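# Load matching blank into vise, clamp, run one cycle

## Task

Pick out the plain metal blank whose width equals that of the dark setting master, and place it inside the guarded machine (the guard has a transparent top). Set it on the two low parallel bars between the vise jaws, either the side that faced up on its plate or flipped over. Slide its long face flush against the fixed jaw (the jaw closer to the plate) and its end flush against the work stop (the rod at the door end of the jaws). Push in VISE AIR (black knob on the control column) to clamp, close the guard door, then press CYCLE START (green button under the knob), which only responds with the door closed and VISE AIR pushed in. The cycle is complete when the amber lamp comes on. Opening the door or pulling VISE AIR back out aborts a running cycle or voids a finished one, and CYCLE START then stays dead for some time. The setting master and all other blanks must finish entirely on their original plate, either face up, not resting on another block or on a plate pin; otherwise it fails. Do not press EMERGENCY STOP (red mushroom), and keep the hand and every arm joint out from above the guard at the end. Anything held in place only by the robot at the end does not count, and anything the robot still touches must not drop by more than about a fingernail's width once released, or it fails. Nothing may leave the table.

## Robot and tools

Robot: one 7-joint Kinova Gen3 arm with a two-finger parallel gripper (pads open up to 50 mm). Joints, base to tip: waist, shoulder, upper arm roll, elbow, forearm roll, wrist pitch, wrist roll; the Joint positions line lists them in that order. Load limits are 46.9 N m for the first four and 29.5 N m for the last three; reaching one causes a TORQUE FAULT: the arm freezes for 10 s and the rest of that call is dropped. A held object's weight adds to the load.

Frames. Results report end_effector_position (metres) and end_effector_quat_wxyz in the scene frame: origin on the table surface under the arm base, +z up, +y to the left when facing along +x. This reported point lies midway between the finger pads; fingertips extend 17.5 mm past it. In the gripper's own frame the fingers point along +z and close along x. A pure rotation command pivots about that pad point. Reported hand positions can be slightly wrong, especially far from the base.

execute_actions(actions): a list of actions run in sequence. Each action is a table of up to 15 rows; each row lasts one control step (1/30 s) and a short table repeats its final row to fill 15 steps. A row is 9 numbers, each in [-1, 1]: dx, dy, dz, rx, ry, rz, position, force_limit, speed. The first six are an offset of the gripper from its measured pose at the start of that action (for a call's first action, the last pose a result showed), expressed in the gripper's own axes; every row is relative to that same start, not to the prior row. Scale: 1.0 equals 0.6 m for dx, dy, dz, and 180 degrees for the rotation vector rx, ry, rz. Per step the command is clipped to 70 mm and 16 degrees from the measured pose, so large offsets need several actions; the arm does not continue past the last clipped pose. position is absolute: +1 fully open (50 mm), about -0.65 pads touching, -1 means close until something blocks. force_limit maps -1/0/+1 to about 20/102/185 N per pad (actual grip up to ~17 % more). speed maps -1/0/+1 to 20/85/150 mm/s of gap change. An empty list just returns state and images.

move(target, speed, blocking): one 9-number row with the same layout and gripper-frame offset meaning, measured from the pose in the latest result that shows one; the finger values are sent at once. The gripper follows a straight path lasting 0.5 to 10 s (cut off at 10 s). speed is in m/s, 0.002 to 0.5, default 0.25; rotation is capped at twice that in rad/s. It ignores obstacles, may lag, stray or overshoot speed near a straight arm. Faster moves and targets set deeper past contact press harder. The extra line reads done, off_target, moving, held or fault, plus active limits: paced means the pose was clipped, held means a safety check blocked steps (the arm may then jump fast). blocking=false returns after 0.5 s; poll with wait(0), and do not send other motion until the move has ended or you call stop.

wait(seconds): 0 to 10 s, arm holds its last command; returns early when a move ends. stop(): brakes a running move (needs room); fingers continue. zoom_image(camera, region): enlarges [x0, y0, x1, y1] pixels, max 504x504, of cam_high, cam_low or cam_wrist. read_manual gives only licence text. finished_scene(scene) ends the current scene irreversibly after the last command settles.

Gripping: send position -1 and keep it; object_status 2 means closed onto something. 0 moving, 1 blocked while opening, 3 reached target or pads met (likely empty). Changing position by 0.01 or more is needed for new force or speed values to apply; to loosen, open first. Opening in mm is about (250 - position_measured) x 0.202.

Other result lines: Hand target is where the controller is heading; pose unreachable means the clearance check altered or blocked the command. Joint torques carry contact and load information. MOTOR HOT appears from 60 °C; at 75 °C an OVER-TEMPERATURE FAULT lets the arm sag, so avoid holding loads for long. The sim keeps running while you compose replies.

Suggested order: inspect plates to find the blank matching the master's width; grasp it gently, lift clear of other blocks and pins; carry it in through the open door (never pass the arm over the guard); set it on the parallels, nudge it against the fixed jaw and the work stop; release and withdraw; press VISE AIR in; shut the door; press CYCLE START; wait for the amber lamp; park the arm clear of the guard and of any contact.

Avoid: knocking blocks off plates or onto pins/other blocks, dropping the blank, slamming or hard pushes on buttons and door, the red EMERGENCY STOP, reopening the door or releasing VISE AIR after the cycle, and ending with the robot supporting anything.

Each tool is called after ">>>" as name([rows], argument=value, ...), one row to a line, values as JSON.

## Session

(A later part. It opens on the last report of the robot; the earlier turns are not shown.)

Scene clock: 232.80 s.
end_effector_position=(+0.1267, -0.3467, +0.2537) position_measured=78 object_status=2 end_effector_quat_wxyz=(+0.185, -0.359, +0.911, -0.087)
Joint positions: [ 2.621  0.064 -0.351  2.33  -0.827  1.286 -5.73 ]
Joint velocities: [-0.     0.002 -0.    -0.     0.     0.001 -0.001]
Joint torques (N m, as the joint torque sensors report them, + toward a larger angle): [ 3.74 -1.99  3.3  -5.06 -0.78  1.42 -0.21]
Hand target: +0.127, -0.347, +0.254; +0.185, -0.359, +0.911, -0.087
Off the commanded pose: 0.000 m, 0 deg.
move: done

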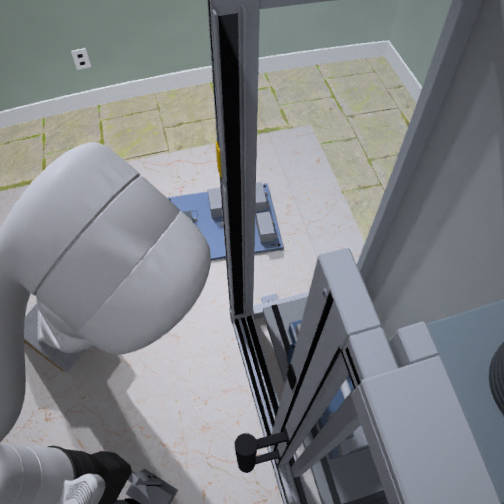

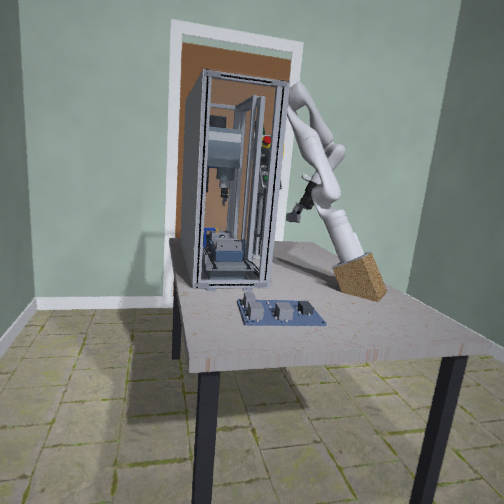

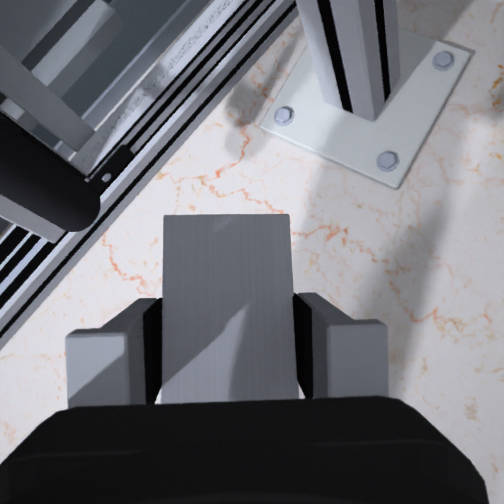

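>>> move(target=[0,0,0,0,0,-0.25,-1,0.1,0], speed=0.3)

>>> move(target=[0,-0.08,0,-0.117,0,0,-1,0.1,0], speed=0.08)

Scene clock: 236.43 s.
end_effector_position=(+0.1266, -0.3466, +0.2537) position_measured=78 object_status=2 end_effector_quat_wxyz=(-0.138, +0.680, -0.704, +0.151)
Joint positions: [ 2.628  0.1   -0.404  2.284 -0.835  1.262 -4.984]
Joint velocities: [ 0.     0.     0.001  0.    -0.     0.001  0.001]
Joint torques (N m, as the joint torque sensors report them, + toward a larger angle): [ 3.79 -2.83  3.28 -5.34 -0.73  1.35 -0.08]
Hand target: +0.127, -0.347, +0.254; -0.138, +0.680, -0.704, +0.151
Off the commanded pose: 0.000 m, 0 deg.
move: done

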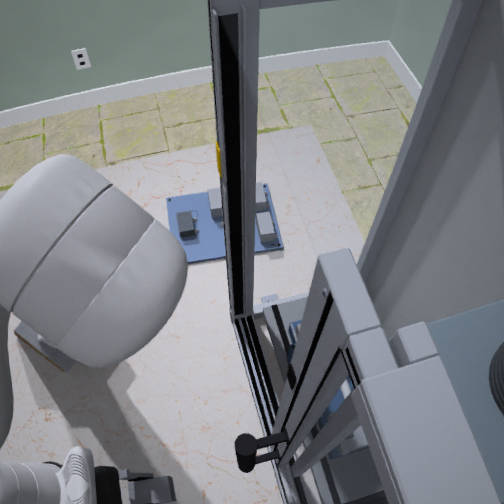

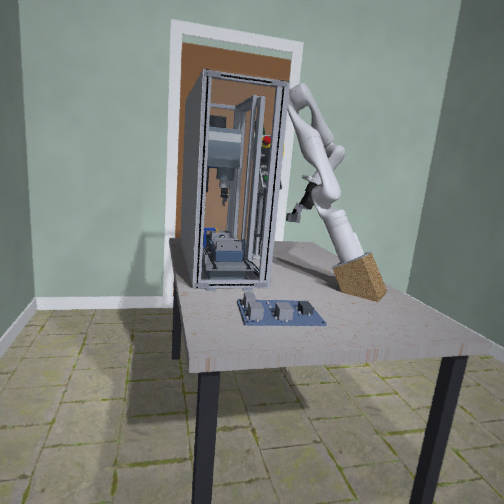

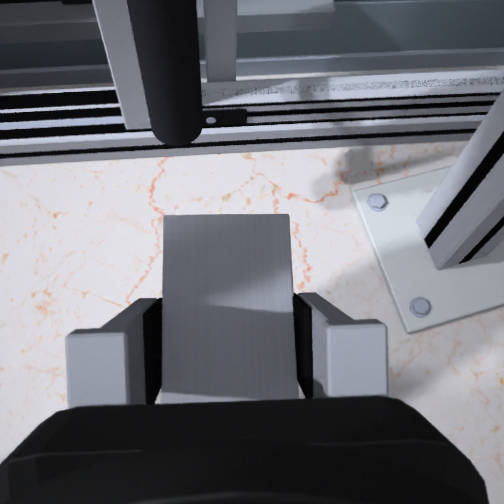

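Scene clock: 247.70 s.
end_effector_position=(+0.1459, -0.3471, +0.2616) position_measured=78 object_status=2 end_effector_quat_wxyz=(-0.091, +0.678, -0.723, +0.095)
Joint positions: [ 2.614 -0.117 -0.427  2.285 -0.828  1.28  -5.164]
Joint velocities: [ 0.  0.  0.  0.  0.  0. -0.]
Joint torques (N m, as the joint torque sensors report them, + toward a larger angle): [ 1.73 -4.14  3.95 -6.25 -0.77  0.8  -0.08]
Hand target: +0.146, -0.347, +0.262; -0.090, +0.680, -0.722, +0.094
Off the commanded pose: 0.027 m, 13 deg.
TORQUE FAULT: the external load on joint 2 (shoulder) reached its load limit, and the arm stopped for 10 seconds. That time counts as 20 of the actions that you can send in this scene. The arm's remaining commands of this call were not run. The gripper holds where it stopped, with its grip as last carried out, and the arm accepts commands again: back off and push less far. The arm stops again, at the same cost, whenever a joint's load reaches its limit.
move: fault

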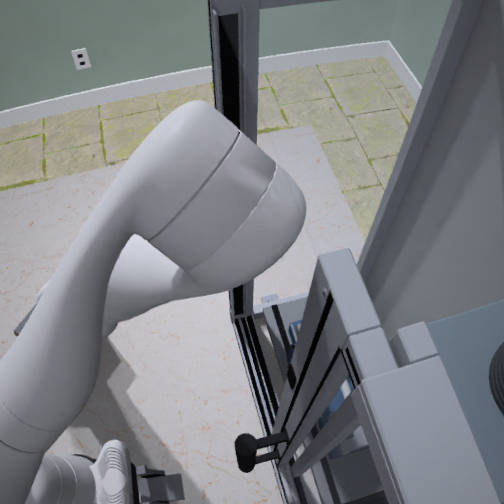

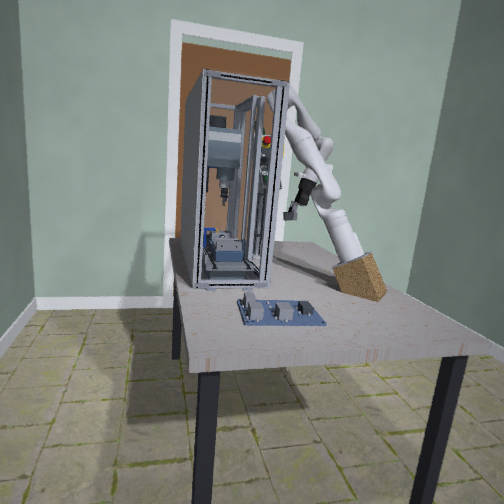

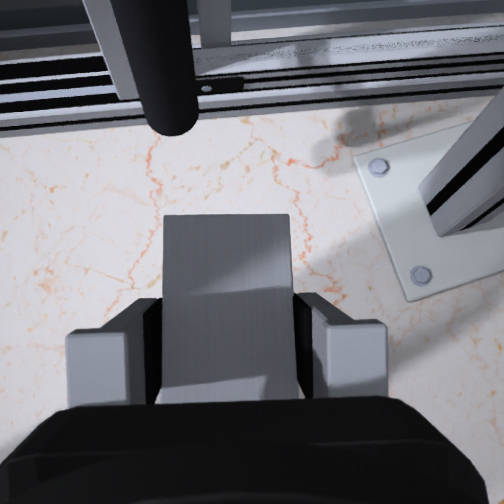

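>>> move(target=[0.135,0.07,0.15,0,0,0,-1,0.1,0], speed=0.1)

>>> move(target=[0,-0.15,0.03,-0.085,0,0,-1,0.1,0], speed=0.06)

Scene clock: 250.70 s.
end_effector_position=(+0.1232, -0.4269, +0.1643) position_measured=78 object_status=2 end_effector_quat_wxyz=(-0.091, +0.679, -0.723, +0.096)
Joint positions: [ 2.384  0.241 -0.608  2.199 -0.899  0.806 -5.274]
Joint velocities: [-0.004  0.01  -0.004  0.     0.001 -0.003 -0.001]
Joint torques (N m, as the joint torque sensors report them, + toward a larger angle): [ 5.49 -7.26  3.2  -4.69 -0.87  0.64  0.01]
Hand target: +0.123, -0.427, +0.164; -0.091, +0.678, -0.723, +0.096
Off the commanded pose: 0.001 m, 0 deg.
move: done

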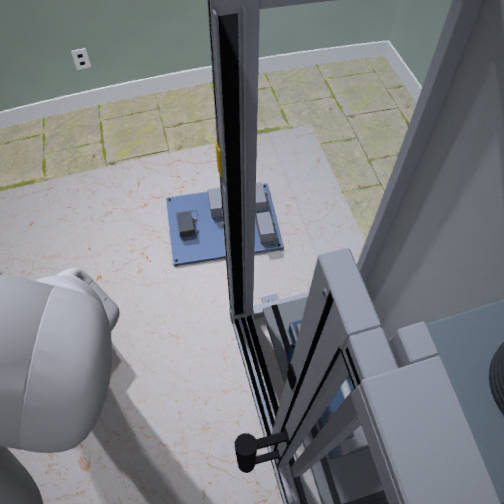

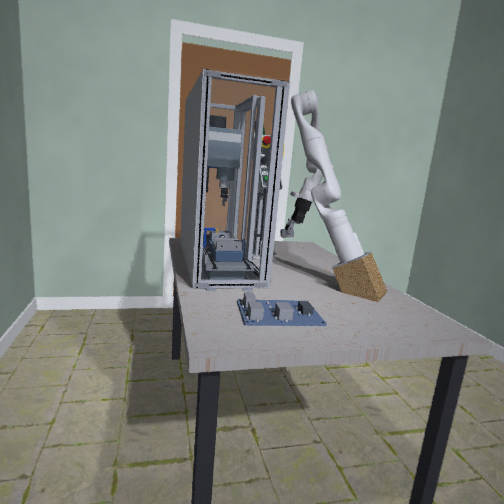

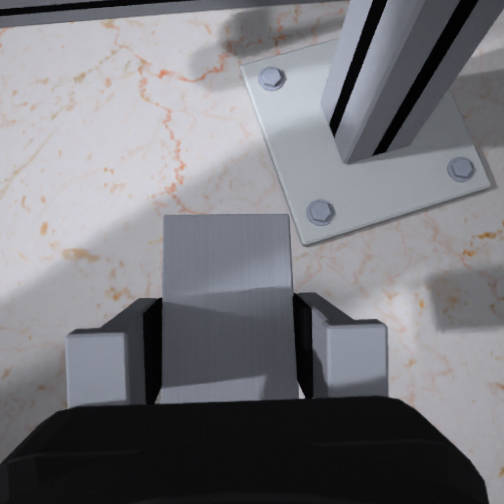

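Scene clock: 253.23 s.
end_effector_position=(+0.1638, -0.4072, +0.1617) position_measured=78 object_status=2 end_effector_quat_wxyz=(+0.003, -0.644, +0.764, +0.032)
Joint positions: [ 2.138 -0.028 -0.69   2.204 -0.565  0.686 -6.058]
Joint velocities: [-0.021  0.     0.02  -0.001  0.007  0.003 -0.009]
Joint torques (N m, as the joint torque sensors report them, + toward a larger angle): [-36.74 -37.13 -35.58 -45.39 -13.63   1.81   1.27]
Hand target: +0.214, -0.428, +0.169; +0.001, -0.684, +0.729, +0.002
Off the commanded pose: 0.058 m, 7 deg.
move: off_target

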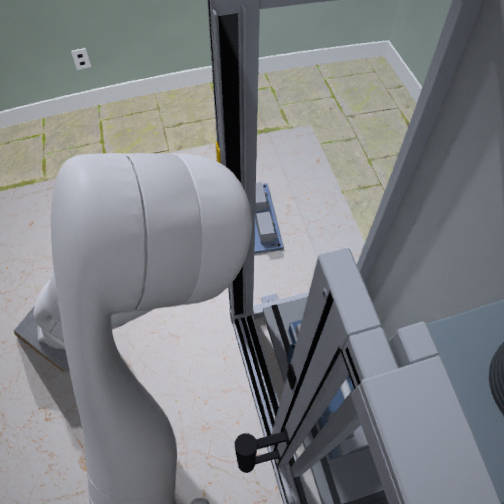

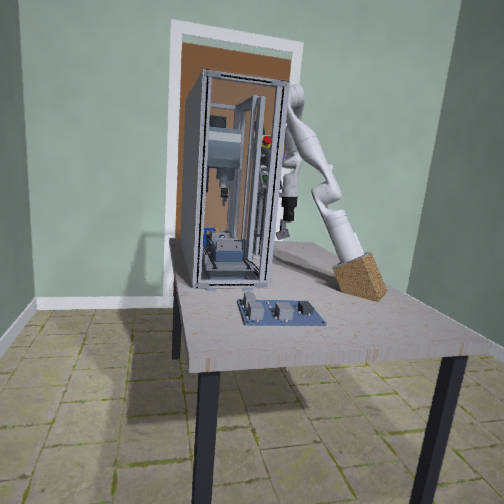

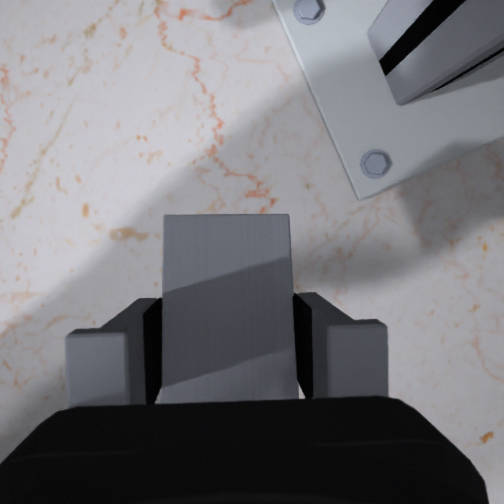

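>>> move(target=[0,0.12,-0.05,0,0,-0.6,-1,0.1,0], speed=0.3)

>>> move(target=[0,0,0,0,0,-0.7,-1,0.1,0], speed=0.5)

>>> move(target=[0,0,0,0,0,-0.7,-1,0.1,0], speed=0.5)

Scene clock: 258.37 s.
end_effector_position=(+0.0942, -0.3965, +0.1950) position_measured=78 object_status=2 end_effector_quat_wxyz=(-0.028, +0.997, +0.072, -0.017)
Joint positions: [ 2.228 -0.015 -0.592  2.124 -0.554  0.825 -4.035]
Joint velocities: [ 0.001 -0.     0.002  0.001 -0.001 -0.     0.002]
Joint torques (N m, as the joint torque sensors report them, + toward a larger angle): [ 4.05 -5.76  4.06 -5.34  0.02  0.11 -0.24]
Hand target: +0.094, -0.397, +0.195; -0.028, +0.997, +0.072, -0.017
Off the commanded pose: 0.000 m, 0 deg.
move: done

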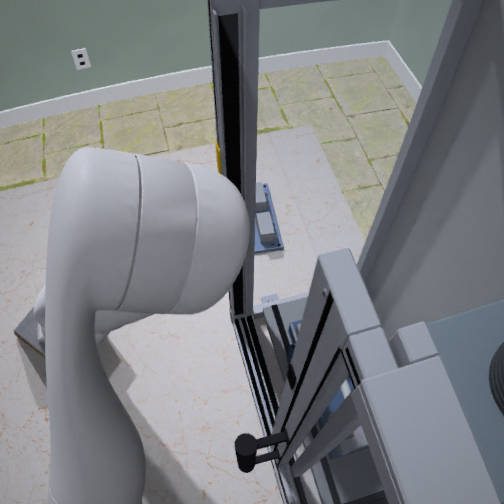

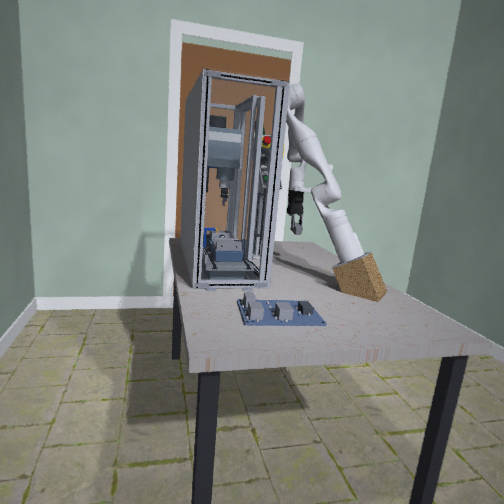

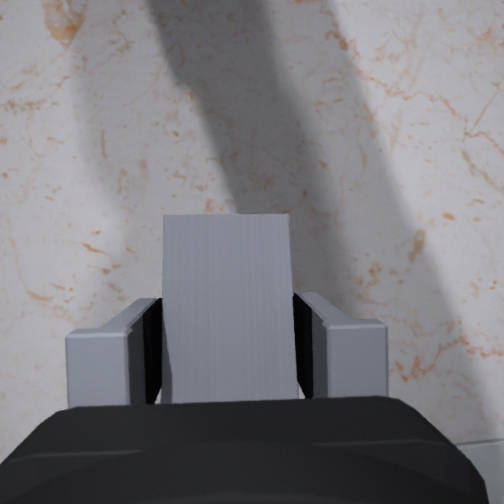

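Scene clock: 261.10 s.
end_effector_position=(+0.0943, -0.3966, +0.1949) position_measured=78 object_status=2 end_effector_quat_wxyz=(-0.027, +0.389, +0.921, +0.017)
Joint positions: [ 2.072 -0.118 -0.432  2.246 -0.621  0.817 -1.785]
Joint velocities: [-0.     0.    -0.     0.001 -0.001 -0.001  0.002]
Joint torques (N m, as the joint torque sensors report them, + toward a larger angle): [ 2.54 -5.87  4.39 -5.78  0.04 -0.18 -0.05]
Hand target: +0.094, -0.397, +0.195; -0.027, +0.389, +0.921, +0.017
Off the commanded pose: 0.000 m, 0 deg.
move: done

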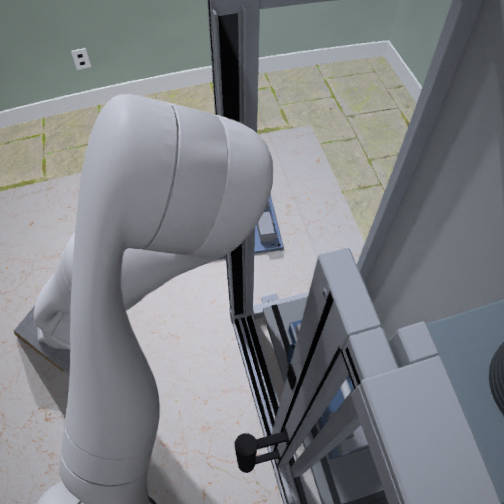

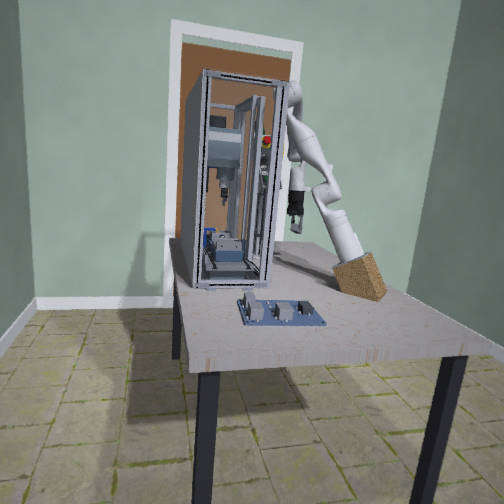

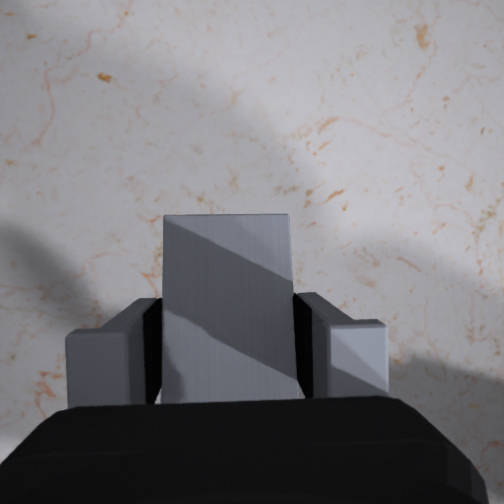

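Scene clock: 263.80 s.
end_effector_position=(+0.0945, -0.3966, +0.1950) position_measured=78 object_status=2 end_effector_quat_wxyz=(+0.003, -0.644, +0.764, +0.032)
Joint positions: [ 1.944 -0.034 -0.194  2.215 -0.602  0.817  0.524]
Joint velocities: [ 0.     0.002  0.002  0.001 -0.001  0.001  0.003]
Joint torques (N m, as the joint torque sensors report them, + toward a larger angle): [ 3.61 -8.98  4.01 -5.84 -0.12 -0.22 -0.17]
Hand target: +0.094, -0.397, +0.195; +0.003, -0.644, +0.764, +0.032
Off the commanded pose: 0.000 m, 0 deg.
move: done

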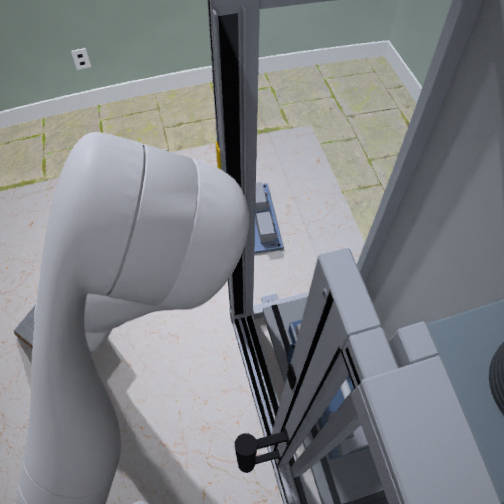

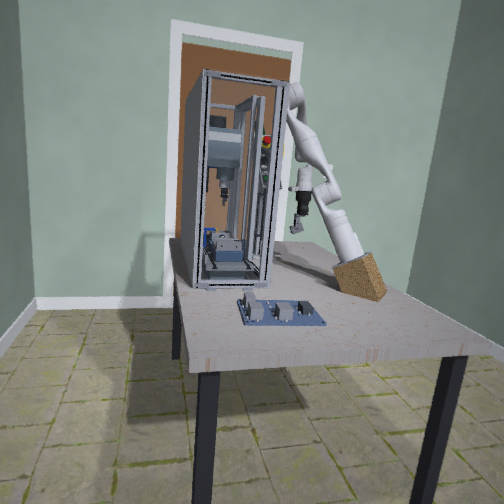

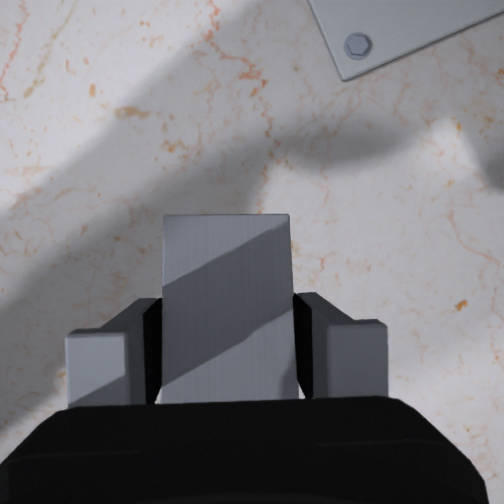

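>>> move(target=[-0.215,-0.005,-0.125,0,0,0,-1,0.1,0], speed=0.05)

Scene clock: 275.83 s.
end_effector_position=(+0.1068, -0.3361, +0.2190) position_measured=78 object_status=2 end_effector_quat_wxyz=(+0.028, -0.638, +0.769, +0.041)
Joint positions: [ 1.971 -0.156 -0.121  2.306 -0.59   0.946  0.578]
Joint velocities: [-0.001 -0.    -0.    -0.     0.    -0.    -0.   ]
Joint torques (N m, as the joint torque sensors report them, + toward a larger angle): [ 5.39 -9.2   4.57 -5.89  0.13  0.1  -0.31]
Hand target: +0.106, -0.337, +0.220; +0.025, -0.637, +0.769, +0.040
Off the commanded pose: 0.085 m, 3 deg.
TORQUE FAULT: the external load on joint 2 (shoulder) reached its load limit, and the arm stopped for 10 seconds. That time counts as 20 of the actions that you can send in this scene. The arm's remaining commands of this call were not run. The gripper holds where it stopped, with its grip as last carried out, and the arm accepts commands again: back off and push less far. The arm stops again, at the same cost, whenever a joint's load reaches its limit.
move: fault

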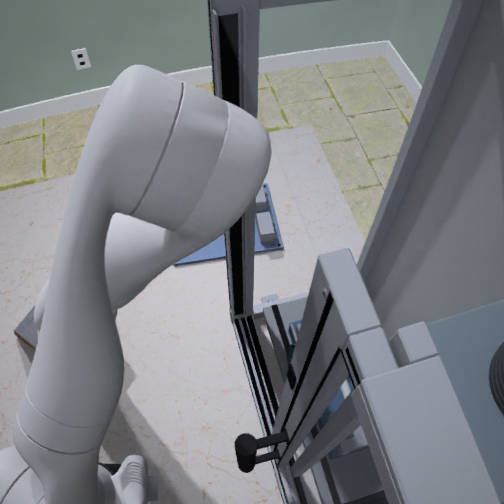

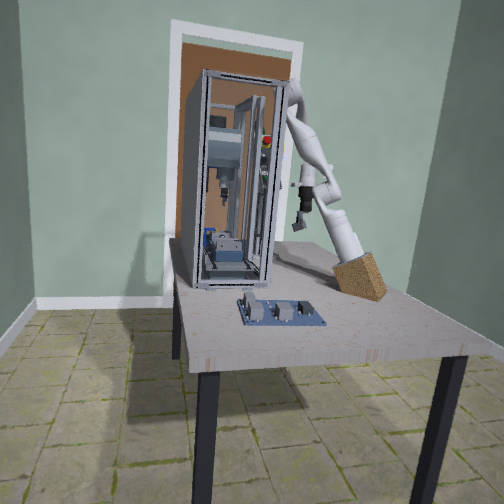

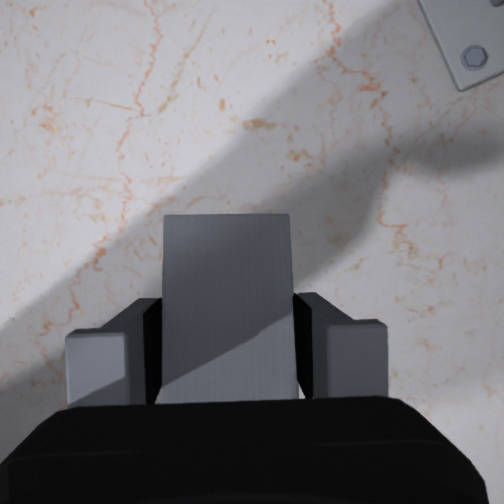

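>>> move(target=[0.29,0.12,0.1,0,0,0,-1,0.1,0], speed=0.15)

>>> move(target=[0,0,0,0,0,0.9,-1,0.1,0], speed=0.5)

Scene clock: 281.73 s.
end_effector_position=(+0.0030, -0.4876, +0.1459) position_measured=78 object_status=2 end_effector_quat_wxyz=(+0.028, -0.638, +0.769, +0.040)
Joint positions: [ 1.938  0.348 -0.107  1.892 -0.564  0.848  0.592]
Joint velocities: [-0.002  0.01  -0.001 -0.001  0.001  0.001 -0.001]
Joint torques (N m, as the joint torque sensors report them, + toward a larger angle): [  7.56 -15.     4.85  -5.38   0.     0.18  -0.26]
Hand target: +0.003, -0.487, +0.145; +0.028, -0.638, +0.769, +0.040
Off the commanded pose: 0.001 m, 0 deg.
move: done

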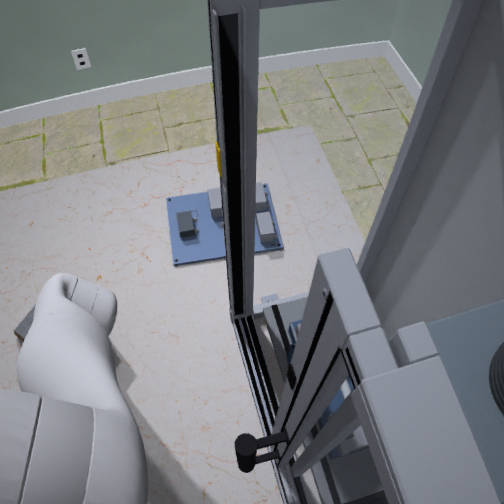

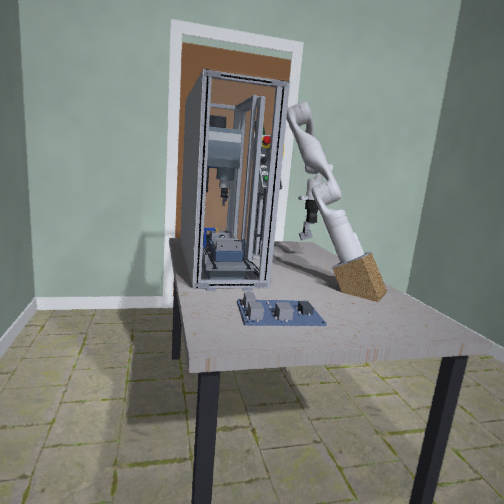

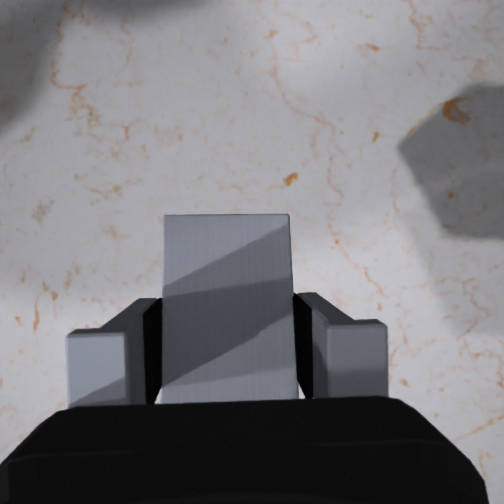

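Scene clock: 285.07 s.
end_effector_position=(+0.0027, -0.4876, +0.1459) position_measured=78 object_status=2 end_effector_quat_wxyz=(-0.035, +0.660, +0.750, +0.034)
Joint positions: [ 1.444  0.291  0.379  1.938 -0.723  0.91  -2.191]
Joint velocities: [-0.005  0.002 -0.006 -0.001  0.002 -0.001 -0.003]
Joint torques (N m, as the joint torque sensors report them, + toward a larger angle): [  6.62 -15.96   5.6   -5.29   0.17   0.01  -0.28]
Hand target: +0.003, -0.488, +0.146; -0.035, +0.660, +0.750, +0.034
Off the commanded pose: 0.000 m, 0 deg.
move: done

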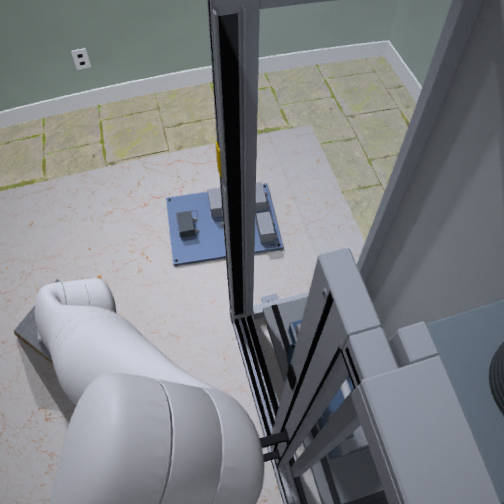

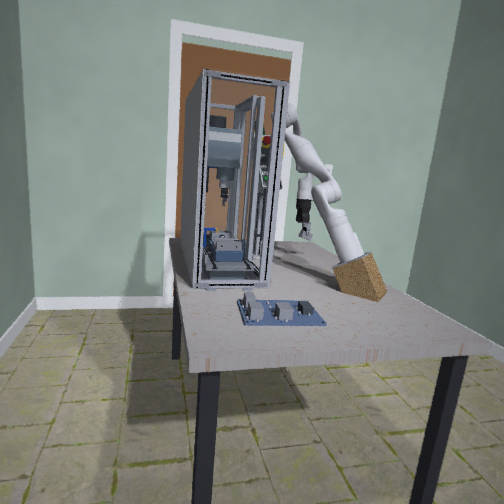

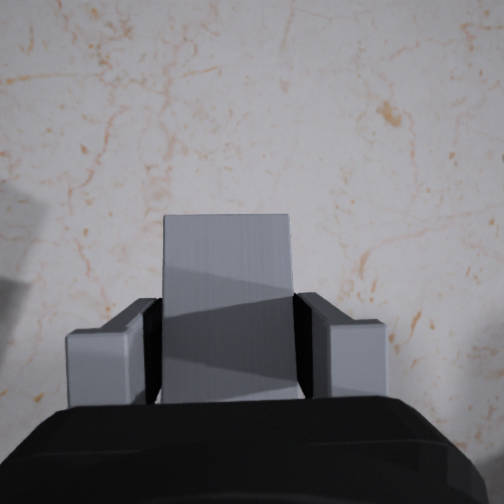

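>>> move(target=[0,0,0,0,0,-0.9,-1,0.1,0], speed=0.5)

>>> move(target=[0,0,0,0,0,-0.9,-1,0.1,0], speed=0.5)

>>> move(target=[0,0,0,0,0,-0.9,-1,0.1,0], speed=0.5)

Scene clock: 289.57 s.
end_effector_position=(+0.0031, -0.4876, +0.1460) position_measured=78 object_status=2 end_effector_quat_wxyz=(+0.028, -0.638, +0.769, +0.040)
Joint positions: [ 1.944  0.348 -0.117  1.891 -0.56   0.846  0.589]
Joint velocities: [ 0.006  0.002  0.006  0.    -0.002 -0.     0.004]
Joint torques (N m, as the joint torque sensors report them, + toward a larger angle): [  7.88 -14.81   5.02  -5.36  -0.03   0.2   -0.08]
Hand target: +0.003, -0.488, +0.146; +0.027, -0.638, +0.769, +0.040
Off the commanded pose: 0.000 m, 0 deg.
move: done

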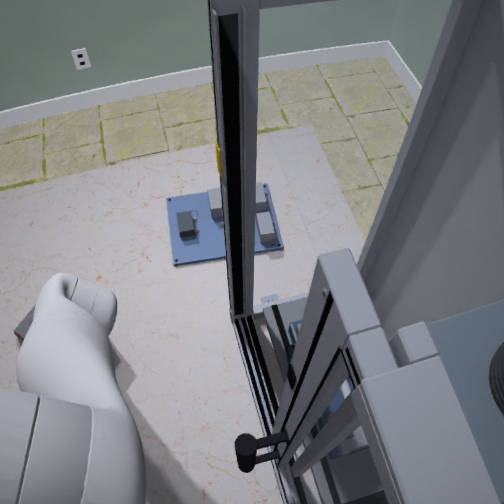

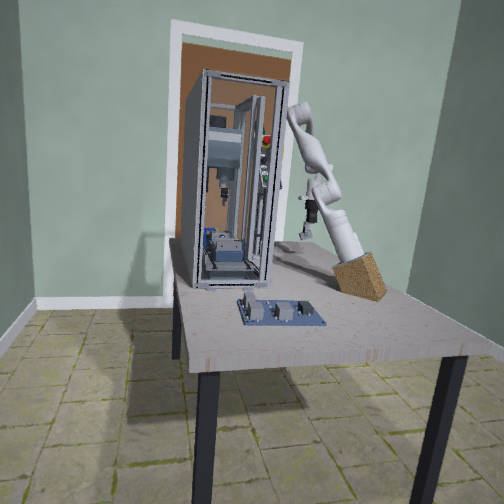

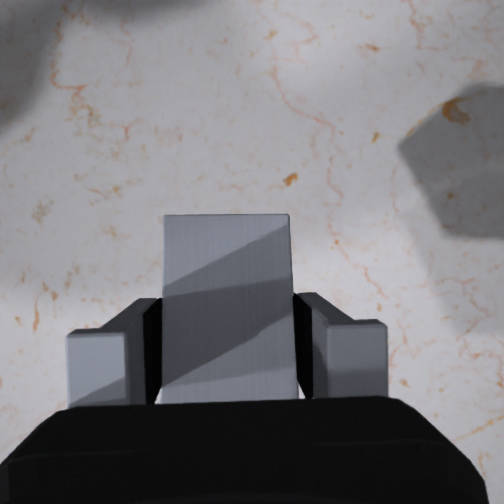

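Scene clock: 292.87 s.
end_effector_position=(+0.0031, -0.4877, +0.1458) position_measured=78 object_status=2 end_effector_quat_wxyz=(-0.045, +0.858, +0.510, +0.021)
Joint positions: [ 2.342  0.397 -0.808  1.857 -0.171  0.77   2.934]
Joint velocities: [ 0.009  0.001  0.005  0.001 -0.003  0.     0.005]
Joint torques (N m, as the joint torque sensors report them, + toward a larger angle): [  7.23 -10.62   1.95  -5.92   0.22  -0.05  -0.41]
Hand target: +0.003, -0.488, +0.146; -0.045, +0.859, +0.510, +0.020
Off the commanded pose: 0.000 m, 0 deg.
move: done

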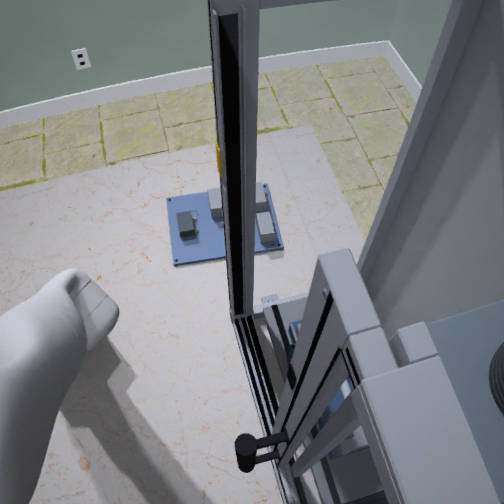

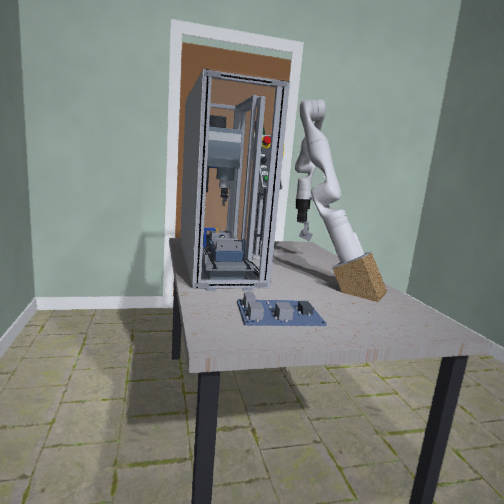

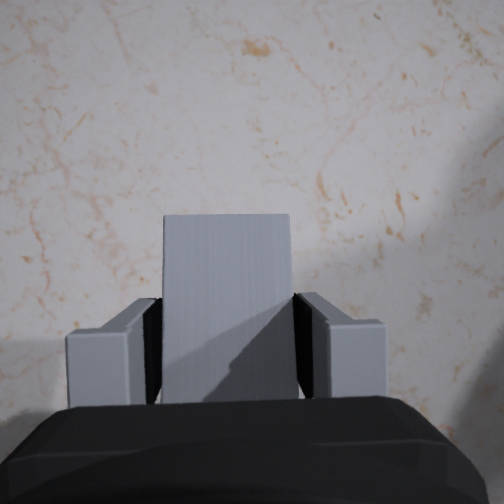

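Scene clock: 296.17 s.
end_effector_position=(+0.0024, -0.4879, +0.1461) position_measured=78 object_status=2 end_effector_quat_wxyz=(+0.012, -0.370, +0.928, +0.047)
Joint positions: [ 2.778  0.829 -1.557  1.916  0.64   0.908  5.099]
Joint velocities: [-0.     0.006  0.002 -0.001 -0.003 -0.002  0.003]
Joint torques (N m, as the joint torque sensors report them, + toward a larger angle): [ 8.29 -7.9  -3.61 -5.75 -0.34  0.21 -0.25]
Hand target: +0.002, -0.488, +0.146; +0.012, -0.370, +0.928, +0.047
Off the commanded pose: 0.001 m, 0 deg.
move: done

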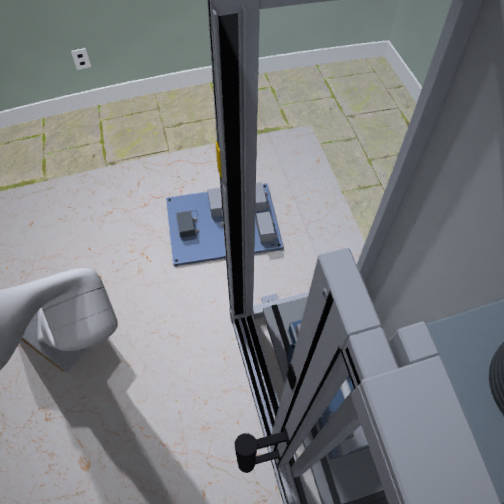

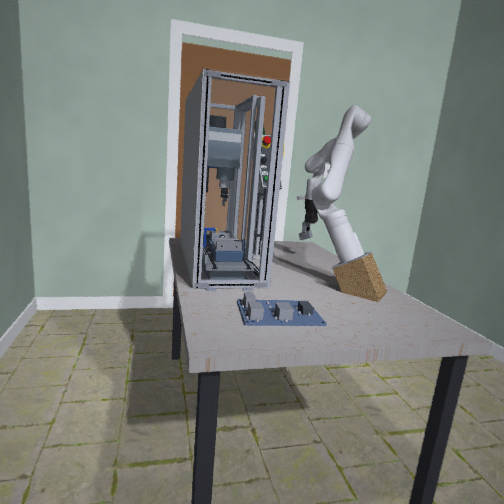

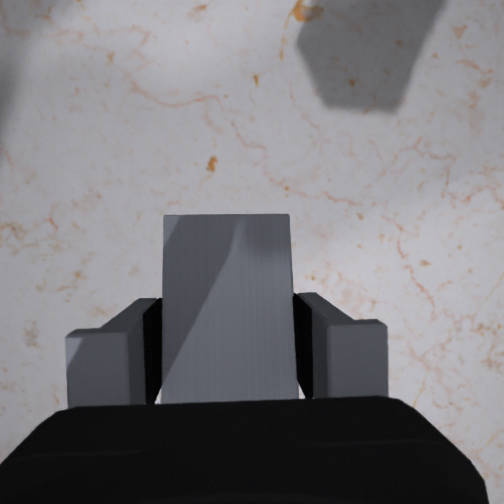

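>>> move(target=[0,0,0,0,0,-0.255,-1,0.1,0], speed=0.4)

>>> move(target=[-0.25,-0.17,-0.2,0.09,0,0,-1,0.1,0], speed=0.08)

Scene clock: 298.20 s.
end_effector_position=(+0.0021, -0.4881, +0.1464) position_measured=78 object_status=2 end_effector_quat_wxyz=(-0.028, +0.703, -0.710, -0.039)
Joint positions: [ 2.741  1.    -1.703  1.853  0.838  1.084  5.747]
Joint velocities: [-0.002  0.004  0.002 -0.    -0.002 -0.001  0.002]
Joint torques (N m, as the joint torque sensors report them, + toward a larger angle): [  8.85 -10.24  -5.57  -5.12  -0.53   0.32  -0.12]
Hand target: +0.002, -0.488, +0.146; -0.029, +0.703, -0.710, -0.039
Off the commanded pose: 0.001 m, 0 deg.
move: done

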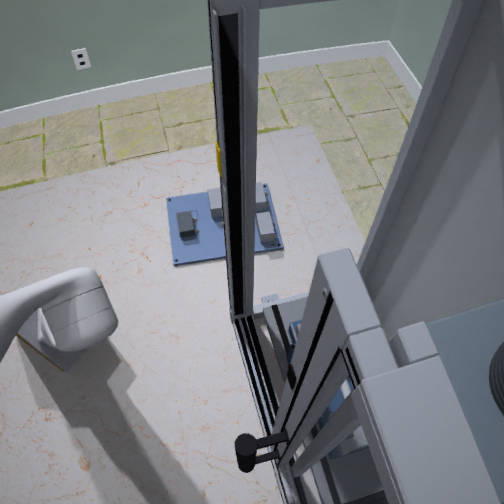

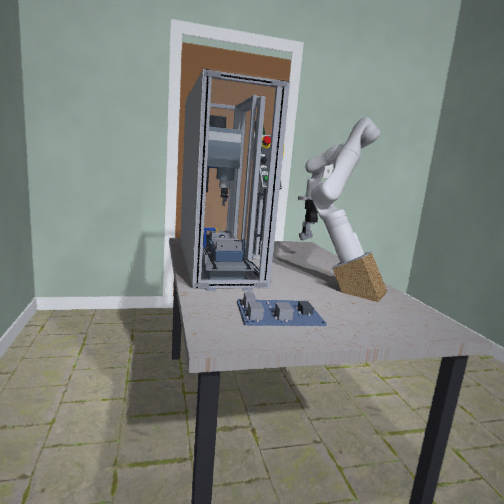

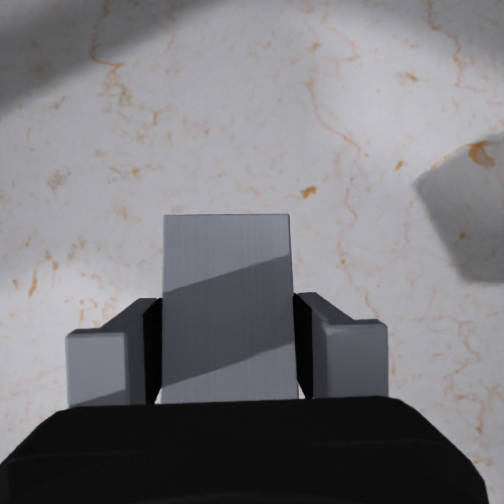

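Scene clock: 301.23 s.
end_effector_position=(+0.1077, -0.3512, +0.2779) position_measured=78 object_status=2 end_effector_quat_wxyz=(-0.127, +0.692, -0.708, +0.061)
Joint positions: [ 3.201  1.09  -2.214  2.119  0.44   1.184  5.756]
Joint velocities: [ 0.006  0.003 -0.001  0.     0.001  0.001 -0.001]
Joint torques (N m, as the joint torque sensors report them, + toward a larger angle): [ 6.31 -4.11 -5.16 -7.32 -1.34 -0.57 -0.12]
Hand target: +0.108, -0.351, +0.278; -0.127, +0.692, -0.708, +0.061
Off the commanded pose: 0.001 m, 0 deg.
move: done

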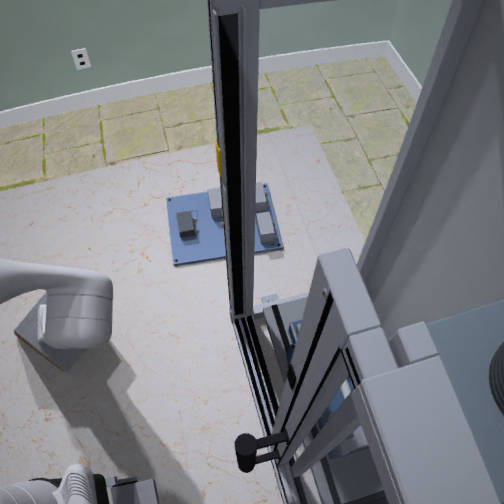

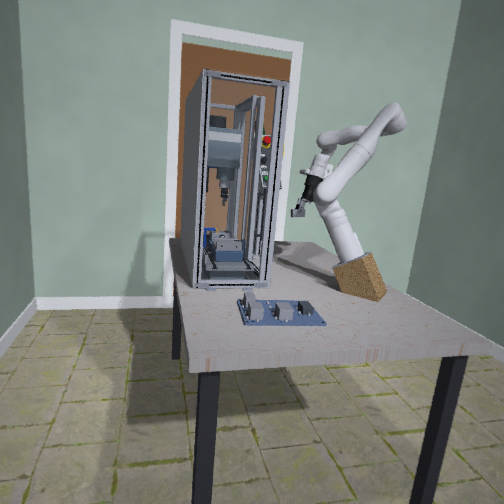

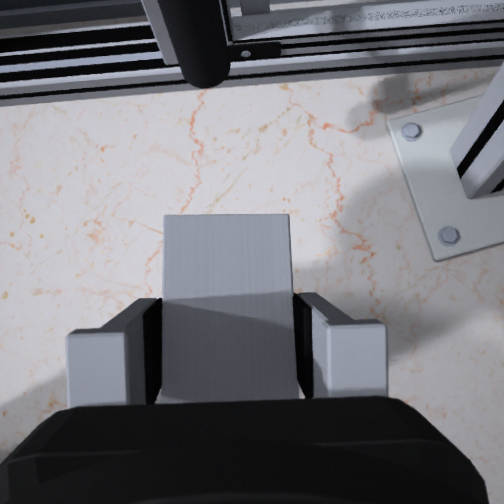

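>>> move(target=[-0.185,-0.143,0.04,0.02,0.029,0,-1,0.1,0], speed=0.06)

Scene clock: 304.67 s.
end_effector_position=(+0.1981, -0.2419, +0.2875) position_measured=78 object_status=2 end_effector_quat_wxyz=(-0.116, +0.684, -0.711, +0.114)
Joint positions: [ 3.487  1.127 -2.66   2.461  0.191  0.976  5.571]
Joint velocities: [ 0.004  0.001 -0.001  0.     0.001  0.001 -0.003]
Joint torques (N m, as the joint torque sensors report them, + toward a larger angle): [ 2.28 -2.26 -2.28 -9.43 -1.19 -1.2  -0.16]
Hand target: +0.198, -0.242, +0.288; -0.116, +0.684, -0.711, +0.114
Off the commanded pose: 0.001 m, 0 deg.
move: done

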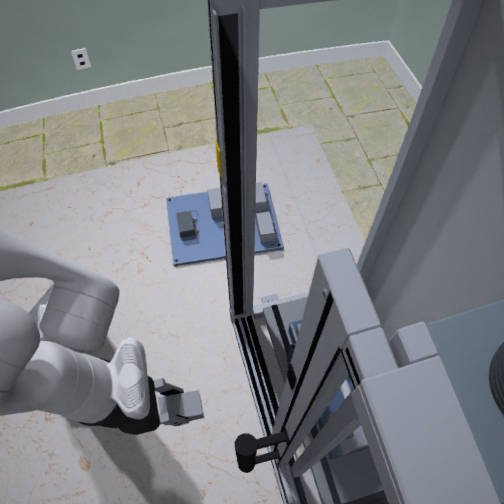

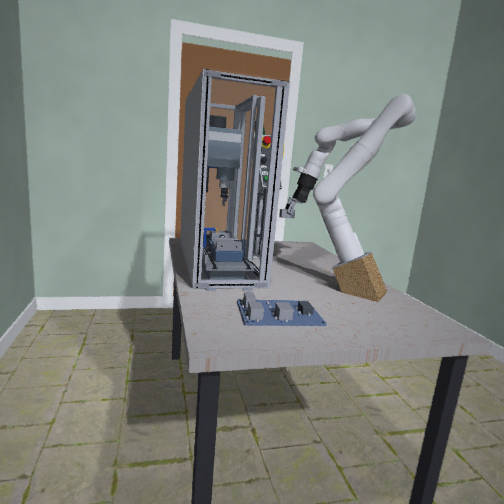

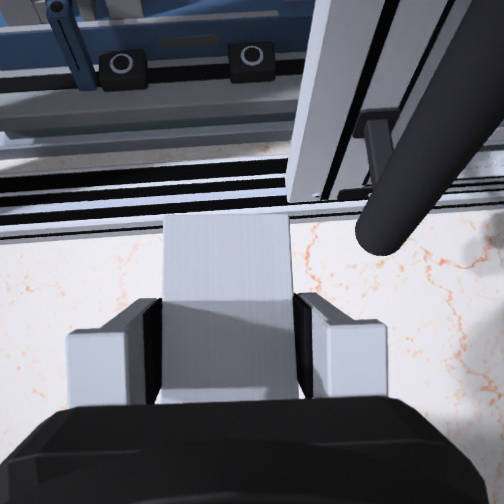

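>>> move(target=[-0.133,-0.302,0.15,0,0,0,-1,0.1,0], speed=0.05)

Scene clock: 309.70 s.
end_effector_position=(+0.4014, -0.1701, +0.2616) position_measured=78 object_status=2 end_effector_quat_wxyz=(-0.116, +0.684, -0.711, +0.114)
Joint positions: [ 3.726  0.635 -3.548  2.465 -0.192  0.48   5.154]
Joint velocities: [ 0.005 -0.004  0.     0.001  0.002  0.001 -0.003]
Joint torques (N m, as the joint torque sensors report them, + toward a larger angle): [-1.78  6.07  0.73 -8.78 -0.19 -1.48  0.26]
Hand target: +0.401, -0.170, +0.261; -0.116, +0.684, -0.711, +0.114
Off the commanded pose: 0.001 m, 0 deg.
move: done

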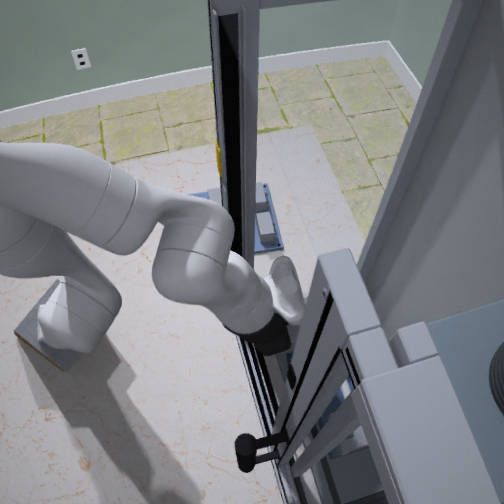

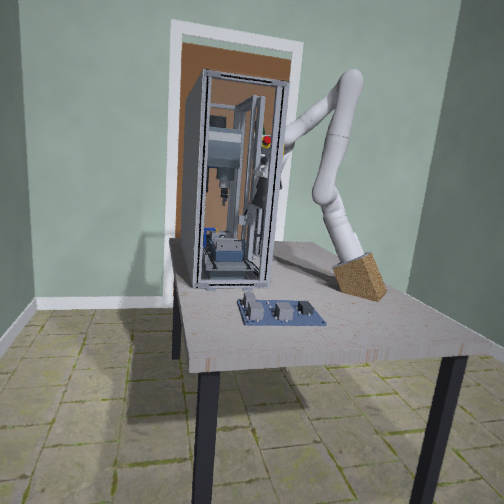

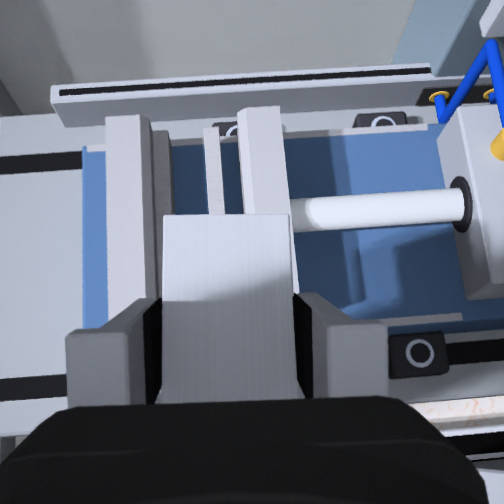

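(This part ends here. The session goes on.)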